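# Lift feed hopper off grinder inlet onto bench

## Task

Remove the feed hopper from the grinder's inlet, set it down on the bench next to the grinder, and release it so the gripper is no longer holding it.

## Robot and tools

Robot: two arms, left_arm and right_arm, each with six joints and a two-finger gripper, working over a table. Keep everything on the table; knocking or placing anything off it fails the job. Do not let the arms collide or press hard on each other. Avoid drops, slips, slams and very hard pushes. Occasionally an outside force may tug a held part or nudge a loose object.

Frame: all reported positions share one scene frame. The origin sits on the table surface midway between the arms, +z is up, +x reaches out over the table, and left_arm is on the +y side. The arm names do not mean left or right in a picture. Printed hand positions can be somewhat off, more so when an arm is stretched far.

Tool execute_actions, argument actions: a list holding either nothing, one action, or one wait. Optional pictures (true/false) decides whether camera images come back; by default they do.
- Empty list {"actions": []}: commands nothing and just reports the current state.
- Action {"rows": [[...]], "steps": N}: N is 1 to 15 control steps of 1/30 s, default 15. rows holds 1 to 15 rows; row k is applied on step k, and the final row is reused for any remaining steps.
- Wait {"steps": N} with no rows: N up to 300; it returns once N steps have elapsed since the previous result, with your thinking time counted in.
A call that is refused sends nothing to the robot.

Each row is a single list of 14 numbers, each in [-1, 1], covering both arms even if one stays still: left_arm waist, shoulder, elbow, wrist pitch, wrist yaw, wrist roll, gripper opening, then the same seven for right_arm. The six joint numbers are offsets, not poses: they are measured from that arm's joint angles in the most recent result that lists them (before any such result exists in the scene, or for later calls within one reply, from where the arm is when the action starts). They are not relative to the previous row. Scale: 1.0 equals 1.264 rad for the waist, 1.32 shoulder, 1.276 elbow, 1.83 wrist pitch, 1.686 wrist yaw, 2.022 wrist roll. Joint ranges in radians: waist -2.880 to 2.880, shoulder 0.000 to 3.142, elbow 0.000 to 3.019, wrist pitch -1.693 to 1.571, wrist yaw -1.571 to 1.571, wrist roll -2.094 to 2.094. Asking for more than 0.019 rad beyond a range end gets the call refused; real ends may differ by up to 0.019 rad, and an over-request is clipped to the real end with a "joint sent to its limit" note (possibly about an earlier, still running action). Absence of that note does not prove more travel exists.

The gripper number is absolute, not an offset: +1 fully open, -1 closed. Away from the extremes, fingers go to where grip_measured would read that value. grip_measured is the measured opening on the same scale; each gripper may read up to about 1 mm off, consistently. To hold something, keep commanding below grip_measured: roughly 0.03 under gives a firm grip, less gives a lighter one. Pad force tops out around 50 to 62 N, less on thin parts (under about 2 mm), though first contact can spike.

Gripper geometry: fingers point along the gripper's +z axis and close along its y axis. end_effector_position is the point between the pads, about 1 cm behind the tips.

Holding still: zero offsets drive an arm back to the angles they are counted from, and the arm can sag slowly. To keep a posture, in a reply's first call send offsets back to the desired angles, zeros in its later calls, and push the aim further if a joint keeps falling short.

Speed: each joint's target is kept within a lead of its measured angle per step (rad): waist 0.264, shoulder 0.32, elbow 0.276, wrist pitch 0.33, wrist yaw 0.186, wrist roll 0.522. If targets would move the gripper more than 70 mm from its measured spot, they are scaled back. Big moves therefore take several actions.

Between calls the arms keep heading to the last row sent, until all have nearly stopped or a step is HELD; then only a new action moves them further, though fingers keep finishing their motion.

Result lines: a state line "left_arm: … | right_arm: …" with each gripper's end_effector_position (m) and end_effector_quat_wxyz; Joint positions and Joint velocities per arm (six joints in rad, rad/s, then finger-pad gap in m, m/s, 0.094 m when fully open); grip_measured; "joint command not followed" when the clearance check altered or blocked joint targets; HELD marking steps where your row was partly or wholly not sent; MOTOR HOT from 85 °C while carrying load, and OVER-TEMPERATURE FAULT at 100 °C, when that arm drops and stops holding until cooled. Minimise time spent carrying load.

Cameras: cam_high and cam_low (504x504, fixed), cam_left_wrist and cam_right_wrist (616x616, fisheye, riding on the hands). Calibration (K, distortion, T_world_to_cam) is given per camera and may be slightly off; results list cameras whose numbers changed.

Tool zoom_image: camera (one of the four names) and region [x0, y0, x1, y1] in pixels of that camera's latest image, origin top-left, at most 504 by 504; returns an enlarged view.

Tool finished_scene: scene (integer, the number of the scene being ended). Replying without any tool call also ends things.

Suggested order: look, locate the hopper on the inlet, open and approach with one arm (or both), grasp, lift straight up clear of the inlet, move over the bench, lower gently, open, retreat, then finish.

Each tool is called after ">>>" by a JSON object that holds its "op" and its "data", one argument or row to a line.

## Session

I'll start by looking at the scene.

>>> {"op": "execute_actions", "data": {
  "actions": []
}}

Scene clock: 0.00 s of 6320.00 s.
left_arm: end_effector_position=(+0.6252, +0.5283, +0.1317) grip_measured=+1.000 end_effector_quat_wxyz=(-0.008, +0.431, +0.902, +0.008) | right_arm: end_effector_position=(+0.0966, -0.8370, +0.3988) grip_measured=+1.000 end_effector_quat_wxyz=(+0.447, +0.854, +0.263, -0.039)
Joint positions: left_arm=[ 0.455  2.135  2.039 -1.476 -0.022  1.151  0.094] | right_arm=[-1.306  1.071  1.204 -0.775 -0.062  1.14   0.094]
Joint velocities: left_arm=[-0.015 -0.005 -0.027 -0.007  0.037 -0.007  0.   ] | right_arm=[ 0.005  0.015 -0.017 -0.007  0.037 -0.066  0.   ]
Motor temperatures (°C, as the motors report them): left_arm=[28 28 26 27 29 28] | right_arm=[28 28 27 27 26 27]

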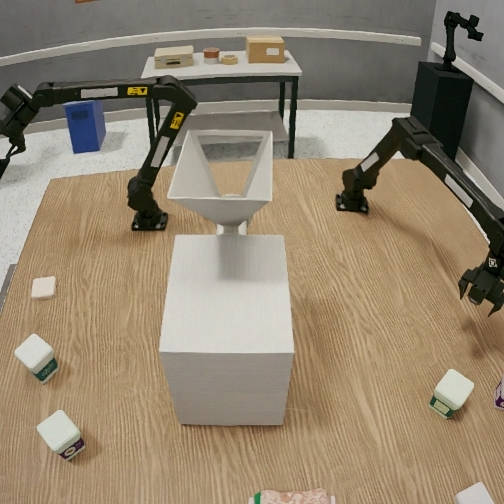

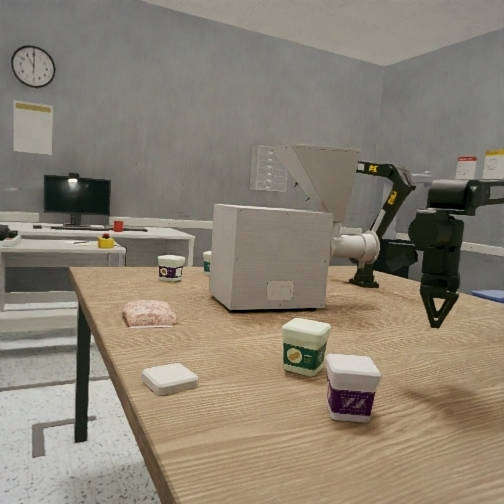

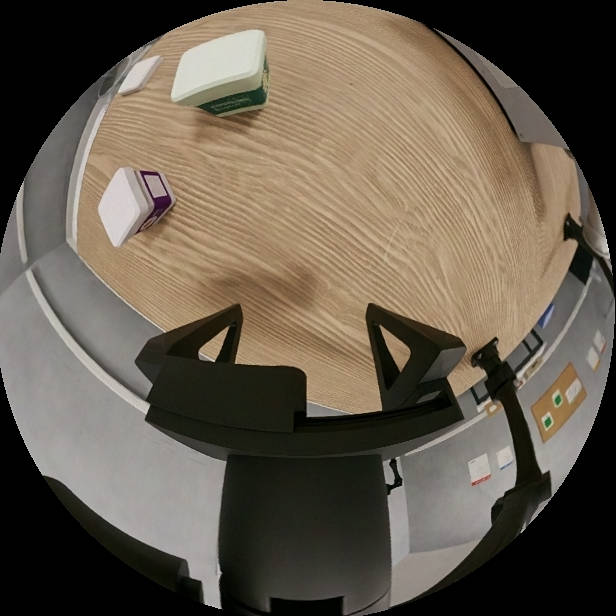

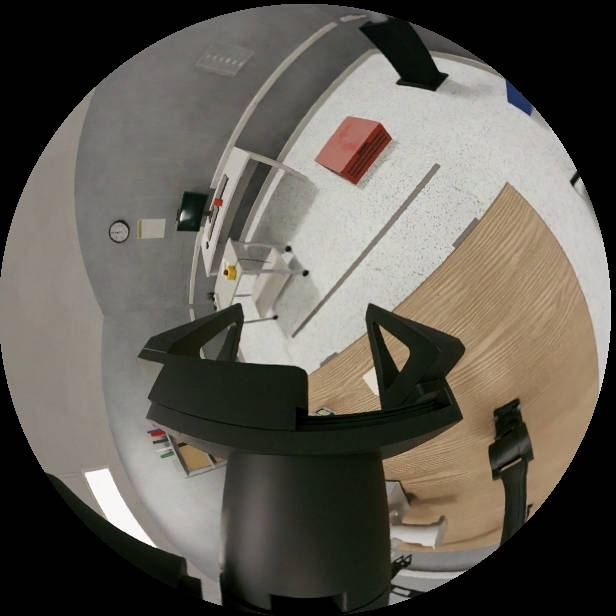

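>>> {"op": "zoom_image", "data": {
  "camera": "cam_high",
  "region": [140, 110, 320, 290]
}}

>>> {"op": "zoom_image", "data": {
  "camera": "cam_low",
  "region": [250, 130, 420, 300]
}}

>>> {"op": "zoom_image", "data": {
  "camera": "cam_right_wrist",
  "region": [340, 450, 500, 610]
}}

Region (140, 110, 320, 290) of cam_high's 504x504 image, scaled by 2.800, with more detail than that image has.

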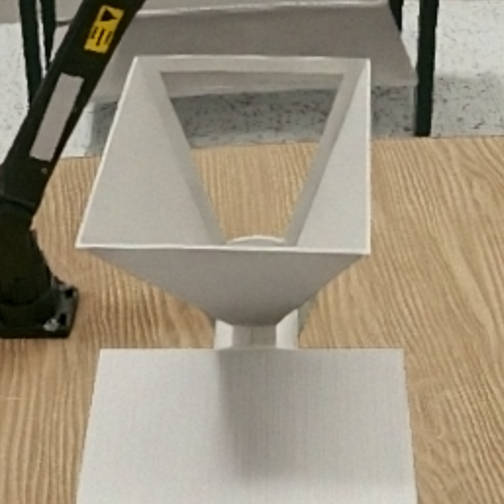

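Region (250, 130, 420, 300) of cam_low's 504x504 image, scaled by 2.965, with more detail than that image has.

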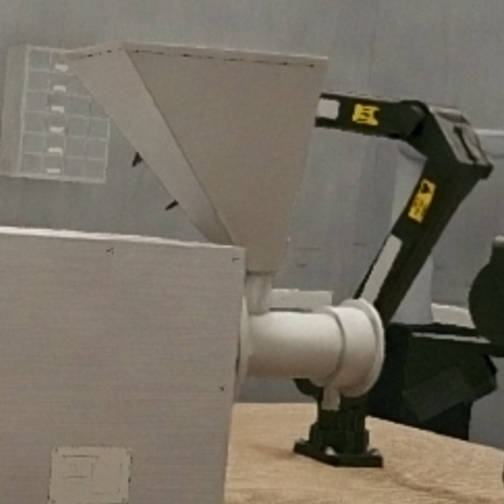

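Region (340, 450, 500, 610) of cam_right_wrist's 616x616 image, scaled by 3.150, with more detail than that image has.

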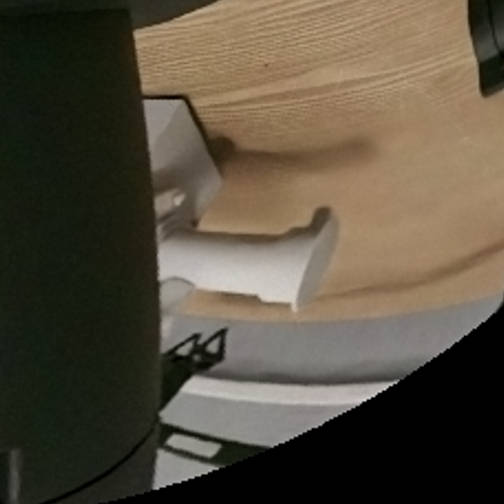

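>>> {"op": "execute_actions", "data": {
  "actions": [
    {"rows": [[0,0,0,0,0,0,1, 0.05,0,0,0.03,0.01,-0.06,1],[0,0,0,0,0,0,1, 0.12,0,0,0.07,0.02,-0.14,1],[0,0,0,0,0,0,1, 0.2,0,0,0.12,0.03,-0.24,1],[0,0,0,0,0,0,1, 0.3,0,0,0.18,0.037,-0.36,1],[0,0,0,0,0,0,1, 0.4,0,0,0.273,0.037,-0.564,1]], "steps": 15}
  ],
  "pictures": false
}}

>>> {"op": "execute_actions", "data": {
  "actions": [
    {"rows": [[0,0,0,0,0,0,1, 0.3,0,-0.25,0,0,0,1]], "steps": 15}
  ],
  "pictures": false
}}

>>> {"op": "execute_actions", "data": {
  "actions": [
    {"rows": [[0,0,0,0,0,0,1, 0.3,-0.2,0,0,0,0,1]], "steps": 15}
  ],
  "pictures": true
}}

Scene clock: 27.70 s of 6320.00 s.
left_arm: end_effector_position=(+0.6252, +0.5283, +0.1317) grip_measured=+1.000 end_effector_quat_wxyz=(-0.008, +0.431, +0.902, +0.008) | right_arm: end_effector_position=(+0.3478, -0.7740, +0.5036) grip_measured=+1.000 end_effector_quat_wxyz=(+0.608, +0.407, +0.649, -0.210)
Joint positions: left_arm=[ 0.455  2.135  2.039 -1.476 -0.022  1.151  0.094] | right_arm=[-0.767  1.071  1.204 -0.306 -0.004  0.227  0.094]
Joint velocities: left_arm=[-0.005  0.005 -0.007 -0.002 -0.037 -0.037  0.   ] | right_arm=[ 0.142 -0.015 -0.007  0.071 -0.022 -1.399  0.   ]
Motor temperatures (°C, as the motors report them): left_arm=[28 31 30 27 29 28] | right_arm=[28 29 35 27 26 27]
Steps of this call (steps 1 to 90: nothing new was sent; then 24.20 s passed at rest; steps 91 to 105: all 15 steps of this action). Readings (joint positions):
91: left_arm=[0.455 2.135 2.039 -1.476 -0.022 1.151] | right_arm=[-1.303 1.071 1.204 -0.771 -0.054 1.125]
92: left_arm=[0.455 2.135 2.039 -1.476 -0.022 1.151] | right_arm=[-1.289 1.071 1.204 -0.753 -0.037 1.085]
94: left_arm=[0.455 2.135 2.039 -1.476 -0.022 1.151] | right_arm=[-1.224 1.072 1.204 -0.680 -0.015 0.977]
98: left_arm=[0.455 2.135 2.039 -1.476 -0.022 1.151] | right_arm=[-1.033 1.072 1.204 -0.481 -0.005 0.761]
105: the state above

Scene clock: 28.20 s of 6320.00 s.
left_arm: end_effector_position=(+0.6252, +0.5283, +0.1317) grip_measured=+1.000 end_effector_quat_wxyz=(-0.008, +0.431, +0.902, +0.008) | right_arm: end_effector_position=(+0.4551, -0.6024, +0.3137) grip_measured=+1.000 end_effector_quat_wxyz=(+0.513, +0.296, +0.802, -0.071)
Joint positions: left_arm=[ 0.455  2.135  2.039 -1.476 -0.022  1.151  0.094] | right_arm=[-0.37   1.067  0.89  -0.304 -0.006  0.213  0.094]
Joint velocities: left_arm=[-0.015  0.005 -0.002 -0.007 -0.007  0.007  0.   ] | right_arm=[ 0.142  0.103 -0.11   0.007 -0.037  0.007  0.   ]
Motor temperatures (°C, as the motors report them): left_arm=[28 32 30 27 29 28] | right_arm=[28 29 34 27 26 27]
Steps of this call (steps 1 to 15: all 15 steps of this action). Readings (joint positions):
1: left_arm=[0.455 2.135 2.039 -1.476 -0.022 1.151] | right_arm=[-0.759 1.071 1.196 -0.304 -0.002 0.213]
2: left_arm=[0.455 2.135 2.039 -1.476 -0.022 1.151] | right_arm=[-0.746 1.065 1.179 -0.304 -0.000 0.213]
4: left_arm=[0.455 2.135 2.039 -1.476 -0.022 1.151] | right_arm=[-0.699 1.056 1.129 -0.304 -0.000 0.213]
8: left_arm=[0.455 2.135 2.039 -1.476 -0.022 1.151] | right_arm=[-0.571 1.055 1.025 -0.304 -0.000 0.213]
15: the state above

Scene clock: 28.70 s of 6320.00 s.
left_arm: end_effector_position=(+0.6252, +0.5283, +0.1317) grip_measured=+1.000 end_effector_quat_wxyz=(-0.008, +0.431, +0.902, +0.008) | right_arm: end_effector_position=(+0.4382, -0.4083, +0.4401) grip_measured=+1.000 end_effector_quat_wxyz=(+0.636, +0.118, +0.762, +0.039)
Joint positions: left_arm=[ 0.455  2.135  2.039 -1.476 -0.022  1.151  0.094] | right_arm=[ 0.028  0.769  0.884 -0.304 -0.009  0.213  0.094]
Joint velocities: left_arm=[ 0.015 -0.015 -0.027 -0.002  0.081 -0.022  0.   ] | right_arm=[-0.073  0.034 -0.002 -0.012 -0.037 -0.022  0.   ]
Motor temperatures (°C, as the motors report them): left_arm=[28 32 30 27 29 28] | right_arm=[28 29 34 27 26 27]
Steps of this call (steps 1 to 15: all 15 steps of this action). Readings (joint positions):
1: left_arm=[0.455 2.135 2.039 -1.476 -0.022 1.151] | right_arm=[-0.360 1.065 0.887 -0.304 -0.003 0.213]
2: left_arm=[0.455 2.135 2.039 -1.476 -0.022 1.151] | right_arm=[-0.342 1.055 0.884 -0.304 -0.002 0.213]
4: left_arm=[0.455 2.135 2.039 -1.476 -0.022 1.151] | right_arm=[-0.282 1.013 0.884 -0.304 -0.002 0.213]
8: left_arm=[0.455 2.135 2.039 -1.476 -0.022 1.151] | right_arm=[-0.110 0.893 0.884 -0.304 -0.002 0.213]
15: the state above
camera_calibration (this result's frames):
cam_right_wrist: T_world_to_cam=[[-0.143756, -0.969411, -0.198938, -0.244082], [-0.706148, 0.241323, -0.665672, 0.702093], [0.693318, 0.0447853, -0.719239, 0.153632], [0, 0, 0, 1]] pos_world=[0.354177, -0.412927, 0.529304]

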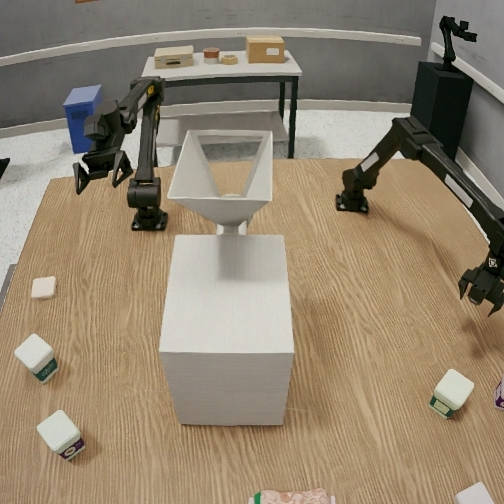

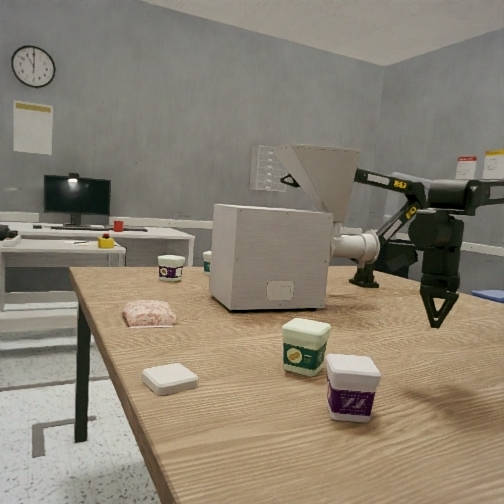

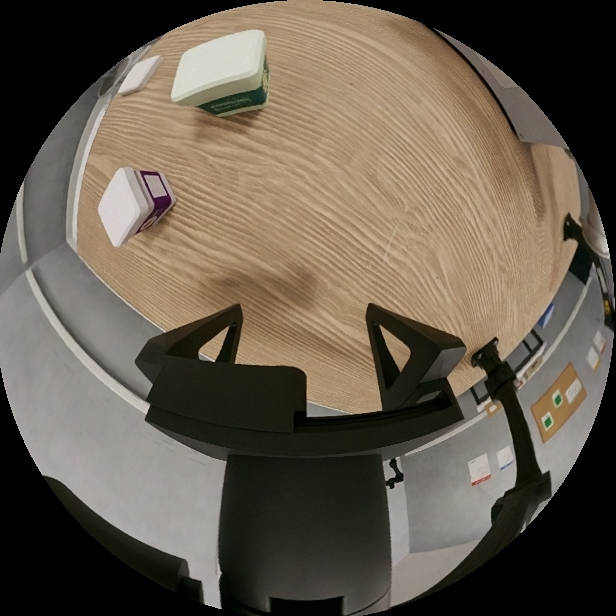

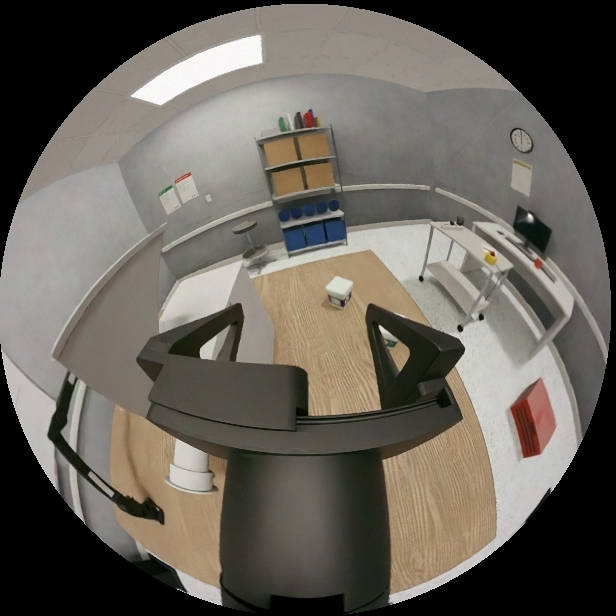

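>>> {"op": "execute_actions", "data": {
  "actions": [
    {"rows": [[0,0,0,0,0,0,1, 0,-0.05,-0.03,-0.02,0.005,-0.02,1],[0,0,0,0,0,0,1, 0,-0.12,-0.06,-0.05,0.005,-0.04,1],[0,0,0,0,0,0,1, 0,-0.2,-0.1,-0.09,0.005,-0.06,1],[0,0,0,0,0,0,1, 0.02,-0.28,-0.15,-0.12,0.005,-0.08,1],[0,0,0,0,0,0,1, 0.04,-0.35,-0.19,-0.15,0.005,-0.105,1],[0,0,0,0,0,0,1, 0.07,-0.421,-0.223,-0.181,0.005,-0.105,1],[0,0,0,0,0,0,1, 0.10,-0.421,-0.223,-0.181,0.005,-0.105,1],[0,0,0,0,0,0,1, 0.14,-0.421,-0.223,-0.181,0.005,-0.105,1],[0,0,0,0,0,0,1, 0.18,-0.421,-0.223,-0.181,0.005,-0.105,1],[0,0,0,0,0,0,1, 0.23,-0.421,-0.223,-0.181,0.005,-0.105,1],[0,0,0,0,0,0,1, 0.28,-0.421,-0.223,-0.181,0.005,-0.105,1],[0,0,0,0,0,0,1, 0.34,-0.421,-0.223,-0.181,0.005,-0.105,1],[0,0,0,0,0,0,1, 0.40,-0.421,-0.223,-0.181,0.005,-0.105,1],[0,0,0,0,0,0,1, 0.48,-0.421,-0.223,-0.181,0.005,-0.105,1],[0,0,0,0,0,0,1, 0.565,-0.421,-0.223,-0.181,0.005,-0.105,1]], "steps": 15}
  ],
  "pictures": false
}}

>>> {"op": "execute_actions", "data": {
  "actions": [
    {"steps": 12}
  ],
  "pictures": true
}}

Scene clock: 43.43 s of 6320.00 s.
left_arm: end_effector_position=(+0.6252, +0.5283, +0.1317) grip_measured=+1.000 end_effector_quat_wxyz=(-0.008, +0.431, +0.902, +0.008) | right_arm: end_effector_position=(+0.2474, -0.2670, +0.3885) grip_measured=+1.000 end_effector_quat_wxyz=(+0.631, -0.146, +0.747, +0.147)
Joint positions: left_arm=[ 0.455  2.135  2.039 -1.476 -0.022  1.151  0.094] | right_arm=[ 0.551  0.169  0.62  -0.611  0.001  0.037  0.094]
Joint velocities: left_arm=[ 0.015 -0.024  0.002 -0.002  0.037  0.066  0.   ] | right_arm=[ 2.642  0.239 -0.085 -0.042  0.007 -0.051  0.   ]
Motor temperatures (°C, as the motors report them): left_arm=[28 32 30 27 29 28] | right_arm=[28 28 35 27 26 27]
Steps of this call (steps 1 to 30: the robot went on to your last target; steps 31 to 90: nothing new was sent; then 11.23 s passed at rest; steps 91 to 105: all 15 steps of this action). Readings (joint positions):
91: left_arm=[0.455 2.135 2.039 -1.476 -0.022 1.151] | right_arm=[0.021 0.793 0.882 -0.306 -0.007 0.210]
92: left_arm=[0.455 2.135 2.039 -1.476 -0.022 1.151] | right_arm=[0.021 0.774 0.871 -0.318 -0.005 0.200]
94: left_arm=[0.455 2.135 2.039 -1.476 -0.022 1.151] | right_arm=[0.022 0.684 0.821 -0.378 -0.004 0.172]
98: left_arm=[0.455 2.135 2.039 -1.476 -0.022 1.151] | right_arm=[0.070 0.400 0.690 -0.521 -0.001 0.109]
105: the state above

Scene clock: 43.83 s of 6320.00 s.
left_arm: end_effector_position=(+0.6252, +0.5283, +0.1317) grip_measured=+1.000 end_effector_quat_wxyz=(-0.008, +0.431, +0.902, +0.008) | right_arm: end_effector_position=(+0.2320, -0.2162, +0.3737) grip_measured=+1.000 end_effector_quat_wxyz=(+0.594, -0.234, +0.743, +0.199)
Joint positions: left_arm=[ 0.455  2.135  2.039 -1.476 -0.022  1.151  0.094] | right_arm=[ 0.753  0.216  0.615 -0.615 -0.003  0.018  0.094]
Joint velocities: left_arm=[-0.005 -0.015 -0.027 -0.002  0.007  0.007  0.   ] | right_arm=[-0.005 -0.005  0.002 -0.002  0.007 -0.051  0.   ]
Motor temperatures (°C, as the motors report them): left_arm=[28 32 30 27 29 28] | right_arm=[28 28 35 27 26 27]
Steps of this call (steps 1 to 12: the robot went on to your last target). Readings (joint positions):
1: left_arm=[0.455 2.135 2.039 -1.476 -0.022 1.151] | right_arm=[0.637 0.179 0.619 -0.612 0.000 0.033]
2: left_arm=[0.455 2.135 2.039 -1.476 -0.022 1.151] | right_arm=[0.706 0.191 0.619 -0.613 -0.001 0.029]
4: left_arm=[0.455 2.135 2.039 -1.476 -0.022 1.151] | right_arm=[0.772 0.208 0.617 -0.614 -0.003 0.024]
8: left_arm=[0.455 2.135 2.039 -1.476 -0.022 1.151] | right_arm=[0.761 0.216 0.615 -0.615 -0.003 0.020]
12: the state above
camera_calibration (this result's frames):
cam_right_wrist: T_world_to_cam=[[0.572203, -0.820079, -0.00738615, -0.306079], [-0.615688, -0.423606, -0.664444, 0.300698], [0.541768, 0.384745, -0.747301, 0.359332], [0, 0, 0, 1]] pos_world=[0.165601, -0.261882, 0.466066]

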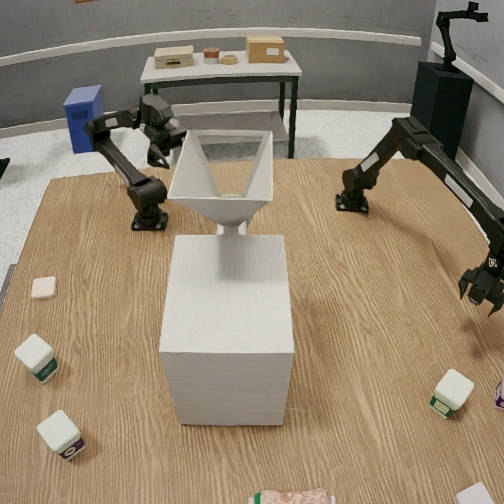

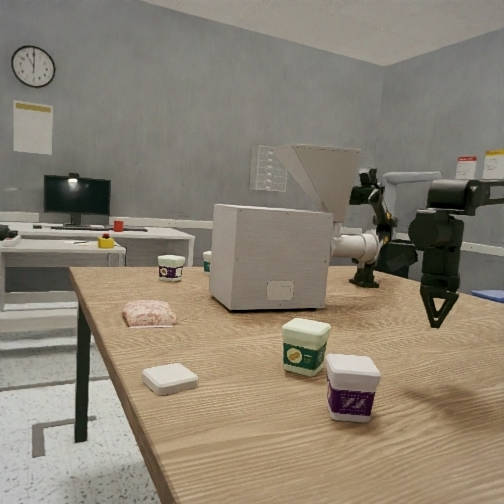

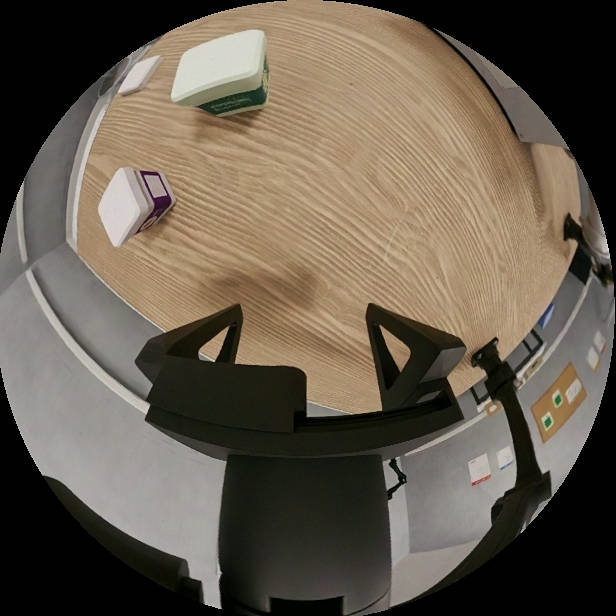

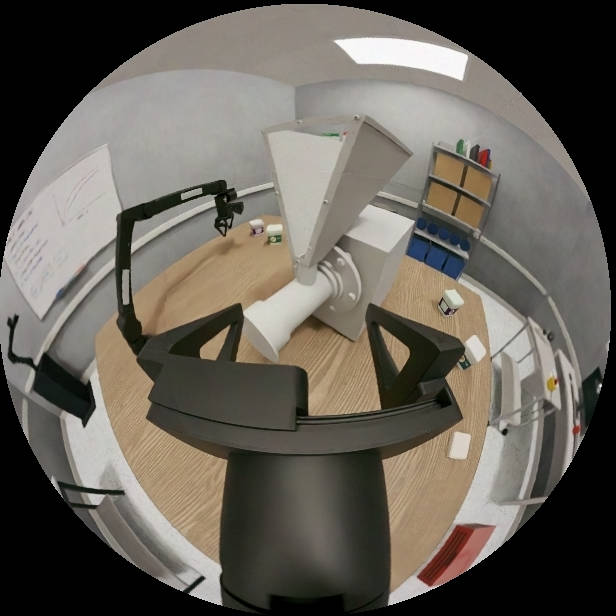

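>>> {"op": "zoom_image", "data": {
  "camera": "cam_right_wrist",
  "region": [240, 100, 430, 290]
}}

>>> {"op": "zoom_image", "data": {
  "camera": "cam_right_wrist",
  "region": [270, 230, 370, 330]
}}

Region (240, 100, 430, 290) of cam_right_wrist's 616x616 image, scaled by 2.653, with more detail than that image has.

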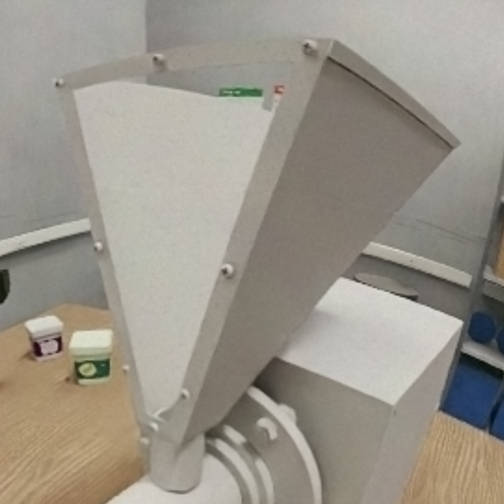

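Region (270, 230, 370, 330) of cam_right_wrist's 616x616 image, scaled by 5.040, with more detail than that image has.

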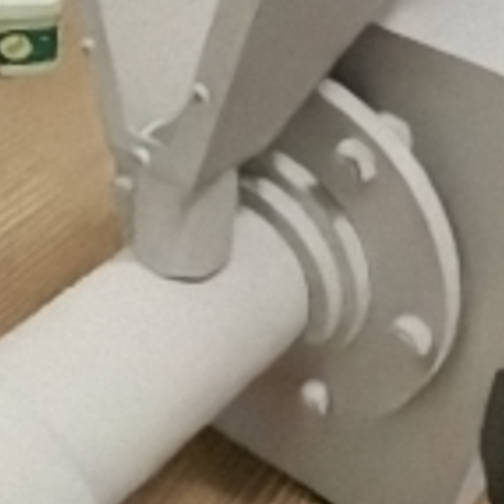

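>>> {"op": "zoom_image", "data": {
  "camera": "cam_low",
  "region": [315, 200, 365, 250]
}}

>>> {"op": "zoom_image", "data": {
  "camera": "cam_right_wrist",
  "region": [285, 245, 330, 290]
}}

>>> {"op": "zoom_image", "data": {
  "camera": "cam_high",
  "region": [200, 180, 260, 240]
}}

Region (315, 200, 365, 250) of cam_low's 504x504 image, scaled by 10.080, with more detail than that image has.

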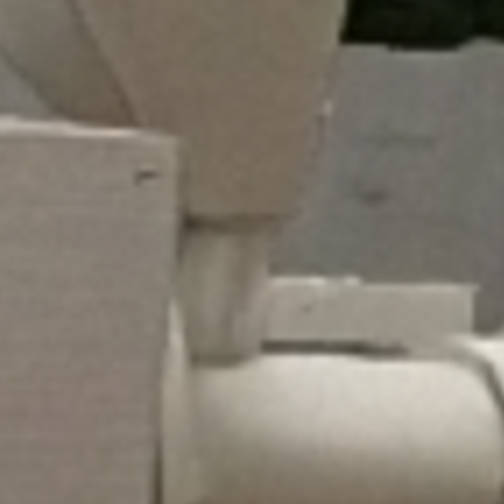

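Region (285, 245, 330, 290) of cam_right_wrist's 616x616 image, scaled by 11.200, with more detail than that image has.

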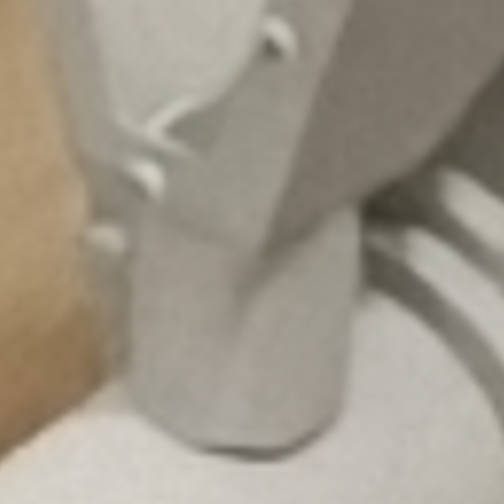

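Region (200, 180, 260, 240) of cam_high's 504x504 image, scaled by 8.400, with more detail than that image has.

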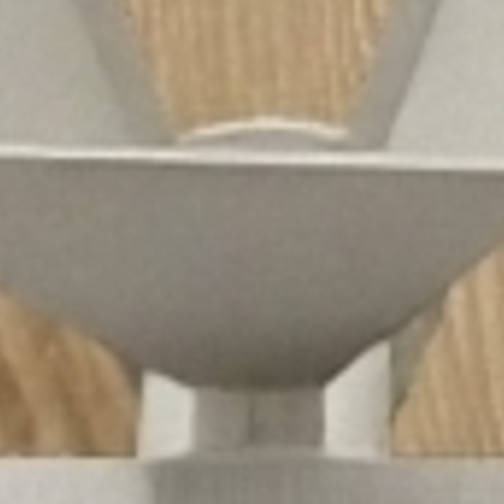

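>>> {"op": "zoom_image", "data": {
  "camera": "cam_low",
  "region": [400, 240, 490, 335]
}}

>>> {"op": "zoom_image", "data": {
  "camera": "cam_high",
  "region": [440, 240, 504, 320]
}}

>>> {"op": "zoom_image", "data": {
  "camera": "cam_right_wrist",
  "region": [345, 105, 425, 185]
}}

Region (400, 240, 490, 335) of cam_low's 504x504 image, scaled by 5.305, with more detail than that image has; it fills the left 477 columns of this view, and the rest is white.

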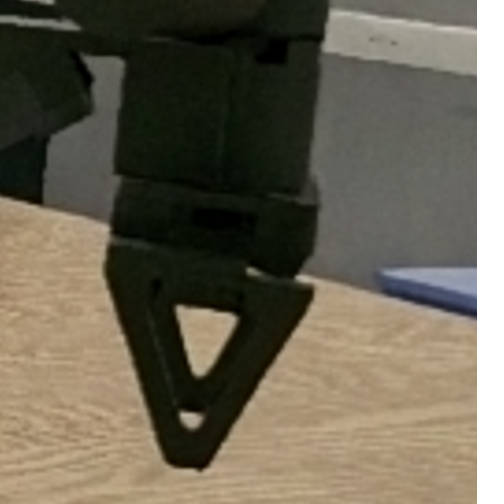

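Region (440, 240, 504, 320) of cam_high's 504x504 image, scaled by 6.300, with more detail than that image has; it fills the left 403 columns of this view, and the rest is white.

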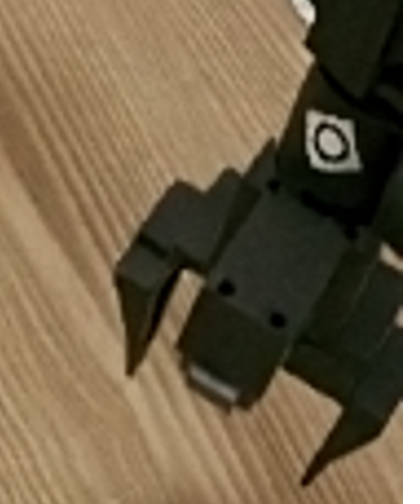

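Region (345, 105, 425, 185) of cam_right_wrist's 616x616 image, scaled by 6.300, with more detail than that image has.

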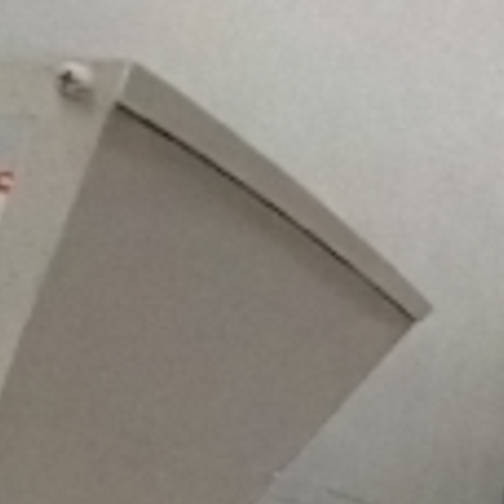

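>>> {"op": "execute_actions", "data": {
  "actions": [
    {"rows": [[0,0,0,0,0,0,1, -0.005,0.015,0.03,-0.015,0.005,0.02,1],[0,0,0,0,0,0,1, -0.012,0.04,0.08,-0.04,0.01,0.04,1],[0,0,0,0,0,0,1, -0.02,0.07,0.14,-0.07,0.015,0.06,1],[0,0,0,0,0,0,1, -0.03,0.10,0.21,-0.105,0.02,0.085,1],[0,0,0,0,0,0,1, -0.04,0.135,0.28,-0.14,0.027,0.11,1],[0,0,0,0,0,0,1, -0.05,0.17,0.35,-0.175,0.034,0.135,1],[0,0,0,0,0,0,1, -0.06,0.205,0.42,-0.21,0.04,0.16,1],[0,0,0,0,0,0,1, -0.07,0.24,0.49,-0.245,0.046,0.185,1],[0,0,0,0,0,0,1, -0.08,0.28,0.56,-0.28,0.052,0.21,1],[0,0,0,0,0,0,1, -0.09,0.32,0.63,-0.315,0.058,0.235,1],[0,0,0,0,0,0,1, -0.10,0.36,0.7,-0.35,0.064,0.26,1],[0,0,0,0,0,0,1, -0.11,0.40,0.77,-0.385,0.07,0.28,1],[0,0,0,0,0,0,1, -0.12,0.44,0.84,-0.42,0.075,0.30,1],[0,0,0,0,0,0,1, -0.13,0.49,0.92,-0.46,0.08,0.315,1],[0,0,0,0,0,0,1, -0.1403,0.7886,1.0,-0.5098,0.0821,0.32,1]], "steps": 15}
  ],
  "pictures": false
}}

>>> {"op": "execute_actions", "data": {
  "actions": [
    {"steps": 22}
  ],
  "pictures": true
}}

Scene clock: 83.93 s of 6320.00 s.
left_arm: end_effector_position=(+0.6252, +0.5283, +0.1317) grip_measured=+1.000 end_effector_quat_wxyz=(-0.008, +0.431, +0.902, +0.008) | right_arm: end_effector_position=(+0.3012, -0.2473, +0.5030) grip_measured=+1.000 end_effector_quat_wxyz=(+0.376, +0.031, +0.916, +0.133)
Joint positions: left_arm=[ 0.455  2.135  2.039 -1.476 -0.022  1.151  0.094] | right_arm=[ 0.609  0.815  1.423 -1.365  0.128  0.493  0.094]
Joint velocities: left_arm=[ 0.015 -0.005 -0.022 -0.007 -0.037  0.051  0.   ] | right_arm=[-0.337  1.88   2.537 -1.98   0.154  0.842  0.   ]
Motor temperatures (°C, as the motors report them): left_arm=[28 33 30 27 29 28] | right_arm=[28 28 34 27 26 27]
From where the robot then was, a joint's target lay farther than a number of 1.0 reaches, so one or more steps of this call were cut to that.
Steps of this call (steps 1 to 30: the robot went on to your last target; steps 31 to 90: nothing new was sent; then 36.60 s passed at rest; steps 91 to 105: all 15 steps of this action). Readings (joint positions):
91: left_arm=[0.455 2.135 2.039 -1.476 -0.022 1.151] | right_arm=[0.753 0.216 0.615 -0.616 -0.001 0.021]
92: left_arm=[0.455 2.135 2.039 -1.476 -0.022 1.151] | right_arm=[0.753 0.220 0.619 -0.626 0.005 0.031]
94: left_arm=[0.455 2.135 2.039 -1.476 -0.022 1.151] | right_arm=[0.749 0.254 0.660 -0.695 0.019 0.066]
98: left_arm=[0.455 2.135 2.039 -1.476 -0.022 1.151] | right_arm=[0.712 0.411 0.865 -0.905 0.060 0.190]
105: the state above

Scene clock: 84.67 s of 6320.00 s.
left_arm: end_effector_position=(+0.6252, +0.5283, +0.1317) grip_measured=+1.000 end_effector_quat_wxyz=(-0.008, +0.431, +0.902, +0.008) | right_arm: end_effector_position=(+0.4153, -0.1984, +0.5334) grip_measured=+1.000 end_effector_quat_wxyz=(+0.303, +0.109, +0.940, +0.113)
Joint positions: left_arm=[ 0.455  2.135  2.039 -1.476 -0.022  1.151  0.094] | right_arm=[ 0.59   1.247  1.852 -1.529  0.134  0.648  0.094]
Joint velocities: left_arm=[-0.005 -0.015 -0.012  0.012  0.007  0.037  0.   ] | right_arm=[-0.015 -0.083  0.007 -0.022 -0.066 -0.022  0.   ]
Motor temperatures (°C, as the motors report them): left_arm=[28 33 30 27 29 28] | right_arm=[28 28 34 27 26 27]
Steps of this call (steps 1 to 22: the robot went on to your last target). Readings (joint positions):
1: left_arm=[0.455 2.135 2.039 -1.476 -0.022 1.151] | right_arm=[0.599 0.879 1.507 -1.417 0.131 0.517]
2: left_arm=[0.455 2.135 2.039 -1.476 -0.022 1.151] | right_arm=[0.594 0.944 1.581 -1.445 0.133 0.535]
4: left_arm=[0.455 2.135 2.039 -1.476 -0.022 1.151] | right_arm=[0.590 1.073 1.710 -1.477 0.133 0.564]
8: left_arm=[0.455 2.135 2.039 -1.476 -0.022 1.151] | right_arm=[0.590 1.266 1.852 -1.504 0.134 0.613]
22: the state above
camera_calibration (this result's frames):
cam_right_wrist: T_world_to_cam=[[-0.140484, -0.954824, -0.26187, 0.00983055], [-0.989994, 0.139014, 0.0242272, 0.426882], [0.013271, 0.262654, -0.964799, 0.683799], [0, 0, 0, 1]] pos_world=[0.414917, -0.229558, 0.65196]

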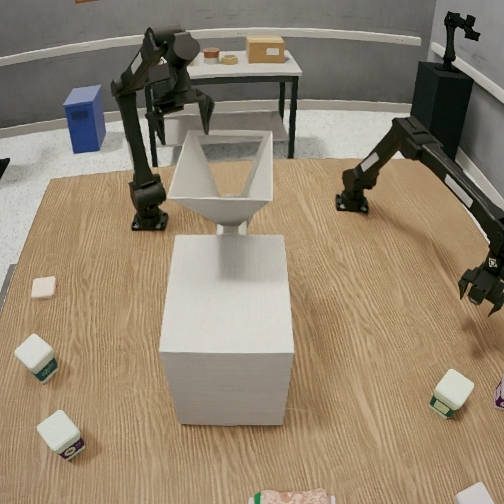

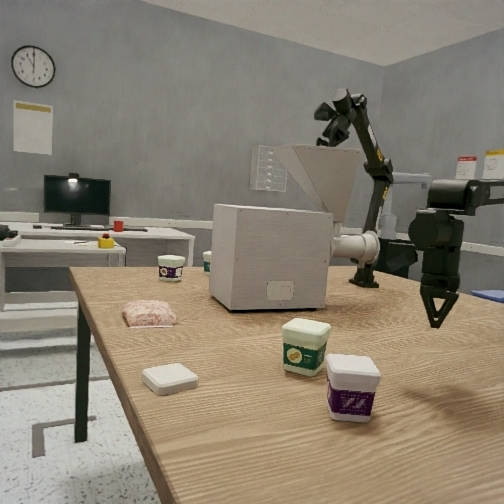

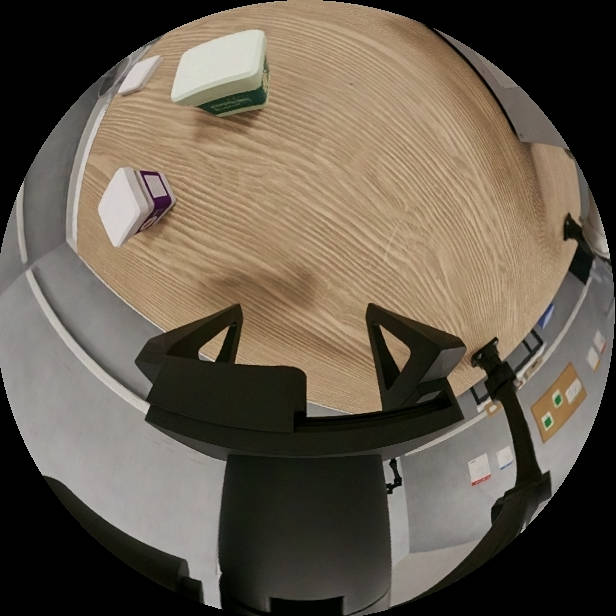

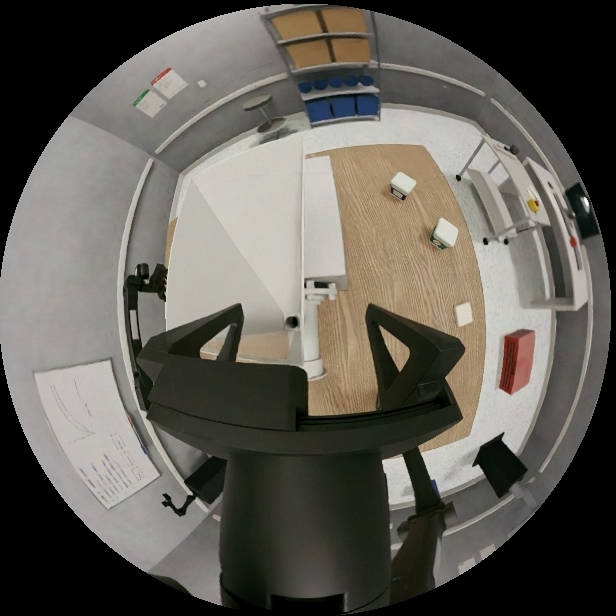

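>>> {"op": "zoom_image", "data": {
  "camera": "cam_right_wrist",
  "region": [220, 250, 390, 420]
}}

>>> {"op": "zoom_image", "data": {
  "camera": "cam_right_wrist",
  "region": [160, 120, 360, 320]
}}

>>> {"op": "zoom_image", "data": {
  "camera": "cam_high",
  "region": [130, 60, 250, 180]
}}

Region (220, 250, 390, 420) of cam_right_wrist's 616x616 image, scaled by 2.965, with more detail than that image has.

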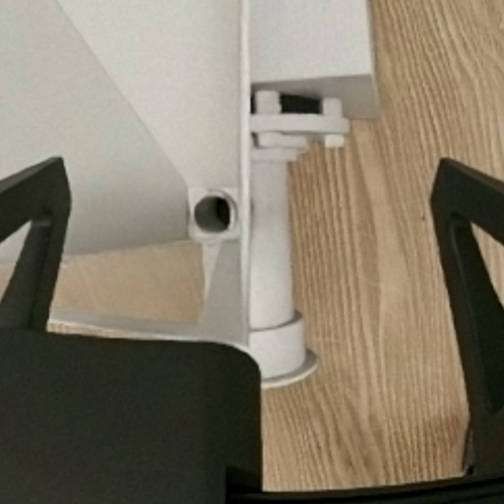

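Region (160, 120, 360, 320) of cam_right_wrist's 616x616 image, scaled by 2.520, with more detail than that image has.

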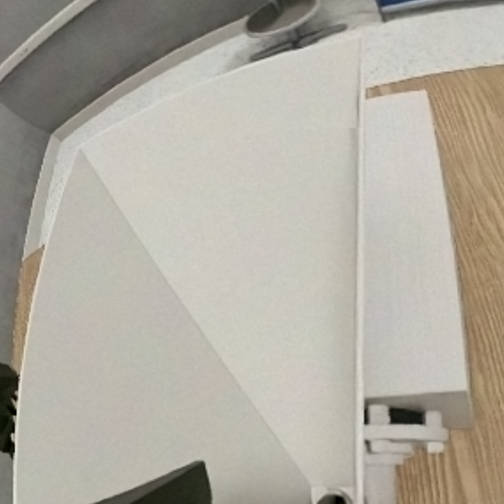

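Region (130, 60, 250, 180) of cam_high's 504x504 image, scaled by 4.200, with more detail than that image has.

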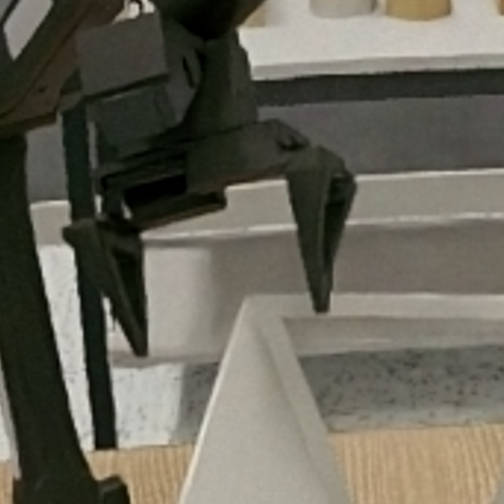

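>>> {"op": "execute_actions", "data": {
  "actions": [
    {"rows": [[0,0,0,0,0,0,1, -0.002,0.002,-0.003,0.004,-0.001,-0.002,0.9],[0,0,0,0,0,0,1, -0.005,0.004,-0.008,0.010,-0.002,-0.004,0.75],[0,0,0,0,0,0,1, -0.009,0.008,-0.014,0.017,-0.003,-0.006,0.6],[0,0,0,0,0,0,1, -0.013,0.012,-0.021,0.025,-0.004,-0.008,0.45],[0,0,0,0,0,0,1, -0.017,0.016,-0.028,0.033,-0.006,-0.010,0.3],[0,0,0,0,0,0,1, -0.021,0.019,-0.034,0.040,-0.007,-0.012,0.15],[0,0,0,0,0,0,1, -0.025,0.023,-0.040,0.047,-0.008,-0.014,0.0],[0,0,0,0,0,0,1, -0.028,0.026,-0.046,0.053,-0.009,-0.016,-0.15],[0,0,0,0,0,0,1, -0.031,0.028,-0.050,0.058,-0.010,-0.018,-0.3],[0,0,0,0,0,0,1, -0.0324,0.030,-0.0533,0.0612,-0.0107,-0.019,-0.45],[0,0,0,0,0,0,1, -0.0324,0.030,-0.0533,0.0612,-0.0107,-0.019,-0.6],[0,0,0,0,0,0,1, -0.0324,0.030,-0.0533,0.0612,-0.0107,-0.019,-0.7]], "steps": 15}
  ],
  "pictures": false
}}

>>> {"op": "execute_actions", "data": {
  "actions": [
    {"steps": 10}
  ],
  "pictures": true
}}

Scene clock: 95.27 s of 6320.00 s.
left_arm: end_effector_position=(+0.6252, +0.5283, +0.1317) grip_measured=+1.000 end_effector_quat_wxyz=(-0.008, +0.431, +0.902, +0.008) | right_arm: end_effector_position=(+0.4460, -0.1964, +0.5084) grip_measured=-0.697 end_effector_quat_wxyz=(+0.304, +0.113, +0.939, +0.112)
Joint positions: left_arm=[ 0.455  2.135  2.039 -1.476 -0.022  1.151  0.094] | right_arm=[ 0.558  1.277  1.8   -1.443  0.119  0.629  0.014]
Joint velocities: left_arm=[-0.005 -0.005  0.002 -0.002  0.022 -0.007  0.   ] | right_arm=[-0.015  0.103 -0.056  0.042 -0.022 -0.051 -0.001]
Motor temperatures (°C, as the motors report them): left_arm=[28 34 30 27 29 28] | right_arm=[28 29 35 27 26 27]
Steps of this call (steps 1 to 30: the robot went on to your last target; steps 31 to 90: nothing new was sent; then 7.10 s passed at rest; steps 91 to 105: all 15 steps of this action). Readings (joint positions):
91: left_arm=[0.455 2.135 2.039 -1.476 -0.022 1.151] | right_arm=[0.590 1.245 1.852 -1.529 0.134 0.649]
92: left_arm=[0.455 2.135 2.039 -1.476 -0.022 1.151] | right_arm=[0.590 1.245 1.852 -1.529 0.133 0.649]
94: left_arm=[0.455 2.135 2.039 -1.476 -0.022 1.151] | right_arm=[0.589 1.245 1.851 -1.524 0.131 0.649]
98: left_arm=[0.455 2.135 2.039 -1.476 -0.022 1.151] | right_arm=[0.579 1.247 1.830 -1.479 0.123 0.642]
105: the state above

Scene clock: 95.60 s of 6320.00 s.
left_arm: end_effector_position=(+0.6252, +0.5283, +0.1317) grip_measured=+1.000 end_effector_quat_wxyz=(-0.008, +0.431, +0.902, +0.008) | right_arm: end_effector_position=(+0.4481, -0.1954, +0.5049) grip_measured=-0.697 end_effector_quat_wxyz=(+0.301, +0.112, +0.941, +0.110)
Joint positions: left_arm=[ 0.455  2.135  2.039 -1.476 -0.022  1.151  0.094] | right_arm=[ 0.558  1.283  1.797 -1.442  0.118  0.626  0.014]
Joint velocities: left_arm=[ 0.005 -0.024 -0.017  0.007 -0.081  0.066  0.   ] | right_arm=[-0.005 -0.015  0.002 -0.022  0.007 -0.037 -0.   ]
Motor temperatures (°C, as the motors report them): left_arm=[28 34 30 27 29 28] | right_arm=[28 29 35 27 26 27]
Steps of this call (steps 1 to 10: the robot went on to your last target). Readings (joint positions):
1: left_arm=[0.455 2.135 2.039 -1.476 -0.022 1.151] | right_arm=[0.558 1.281 1.798 -1.442 0.118 0.628]
2: left_arm=[0.455 2.135 2.039 -1.476 -0.022 1.151] | right_arm=[0.558 1.282 1.797 -1.442 0.118 0.628]
4: left_arm=[0.455 2.135 2.039 -1.476 -0.022 1.151] | right_arm=[0.558 1.283 1.797 -1.442 0.118 0.627]
8: left_arm=[0.455 2.135 2.039 -1.476 -0.022 1.151] | right_arm=[0.558 1.283 1.797 -1.442 0.118 0.626]
10: the state above
camera_calibration (this result's frames):
cam_right_wrist: T_world_to_cam=[[-0.147036, -0.955026, -0.257497, 0.0105311], [-0.989091, 0.14431, 0.0295628, 0.457577], [0.00892614, 0.259035, -0.965827, 0.656859], [0, 0, 0, 1]] pos_world=[0.448271, -0.226125, 0.623596]

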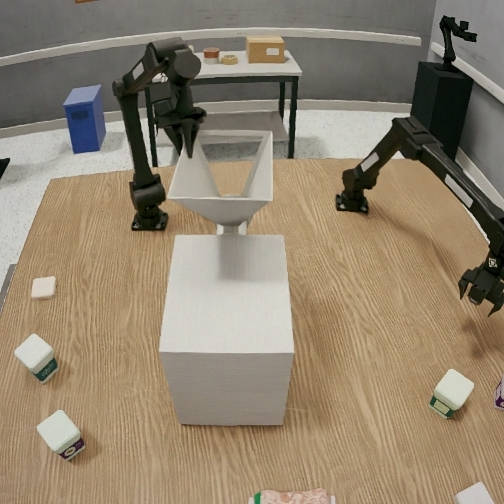

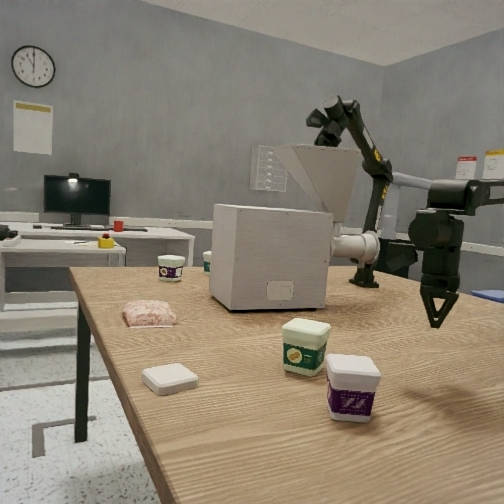

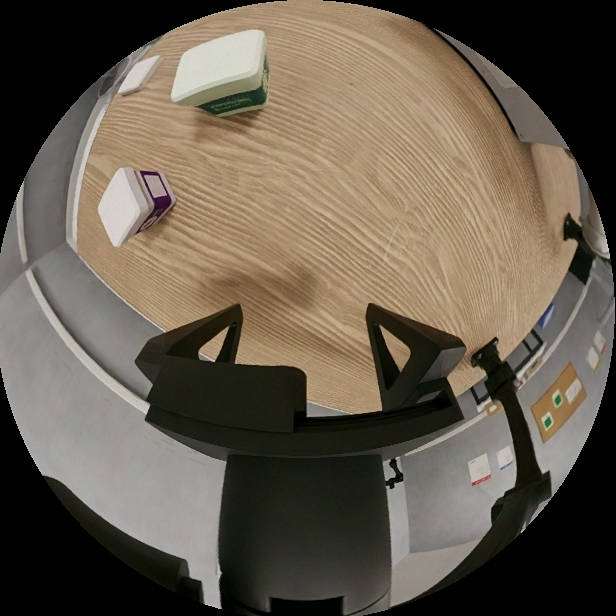

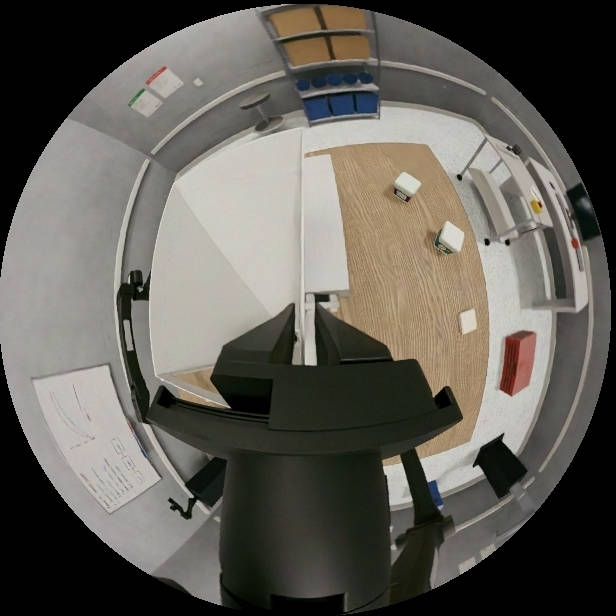

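>>> {"op": "zoom_image", "data": {
  "camera": "cam_right_wrist",
  "region": [265, 285, 345, 375]
}}

>>> {"op": "zoom_image", "data": {
  "camera": "cam_high",
  "region": [150, 90, 230, 170]
}}

Region (265, 285, 345, 375) of cam_right_wrist's 616x616 image, scaled by 5.600, with more detail than that image has.

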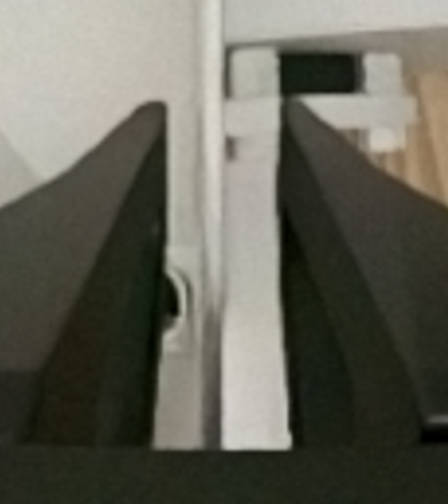

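Region (150, 90, 230, 170) of cam_high's 504x504 image, scaled by 6.300, with more detail than that image has.

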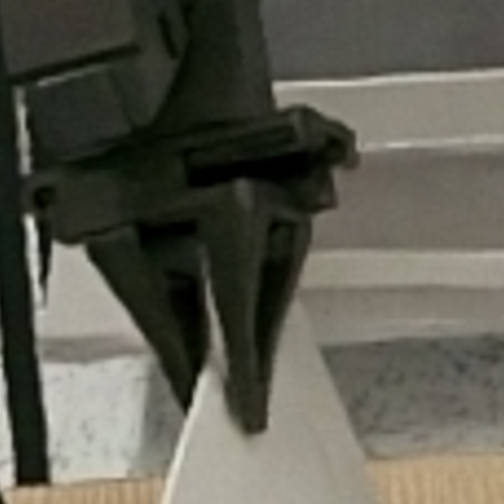

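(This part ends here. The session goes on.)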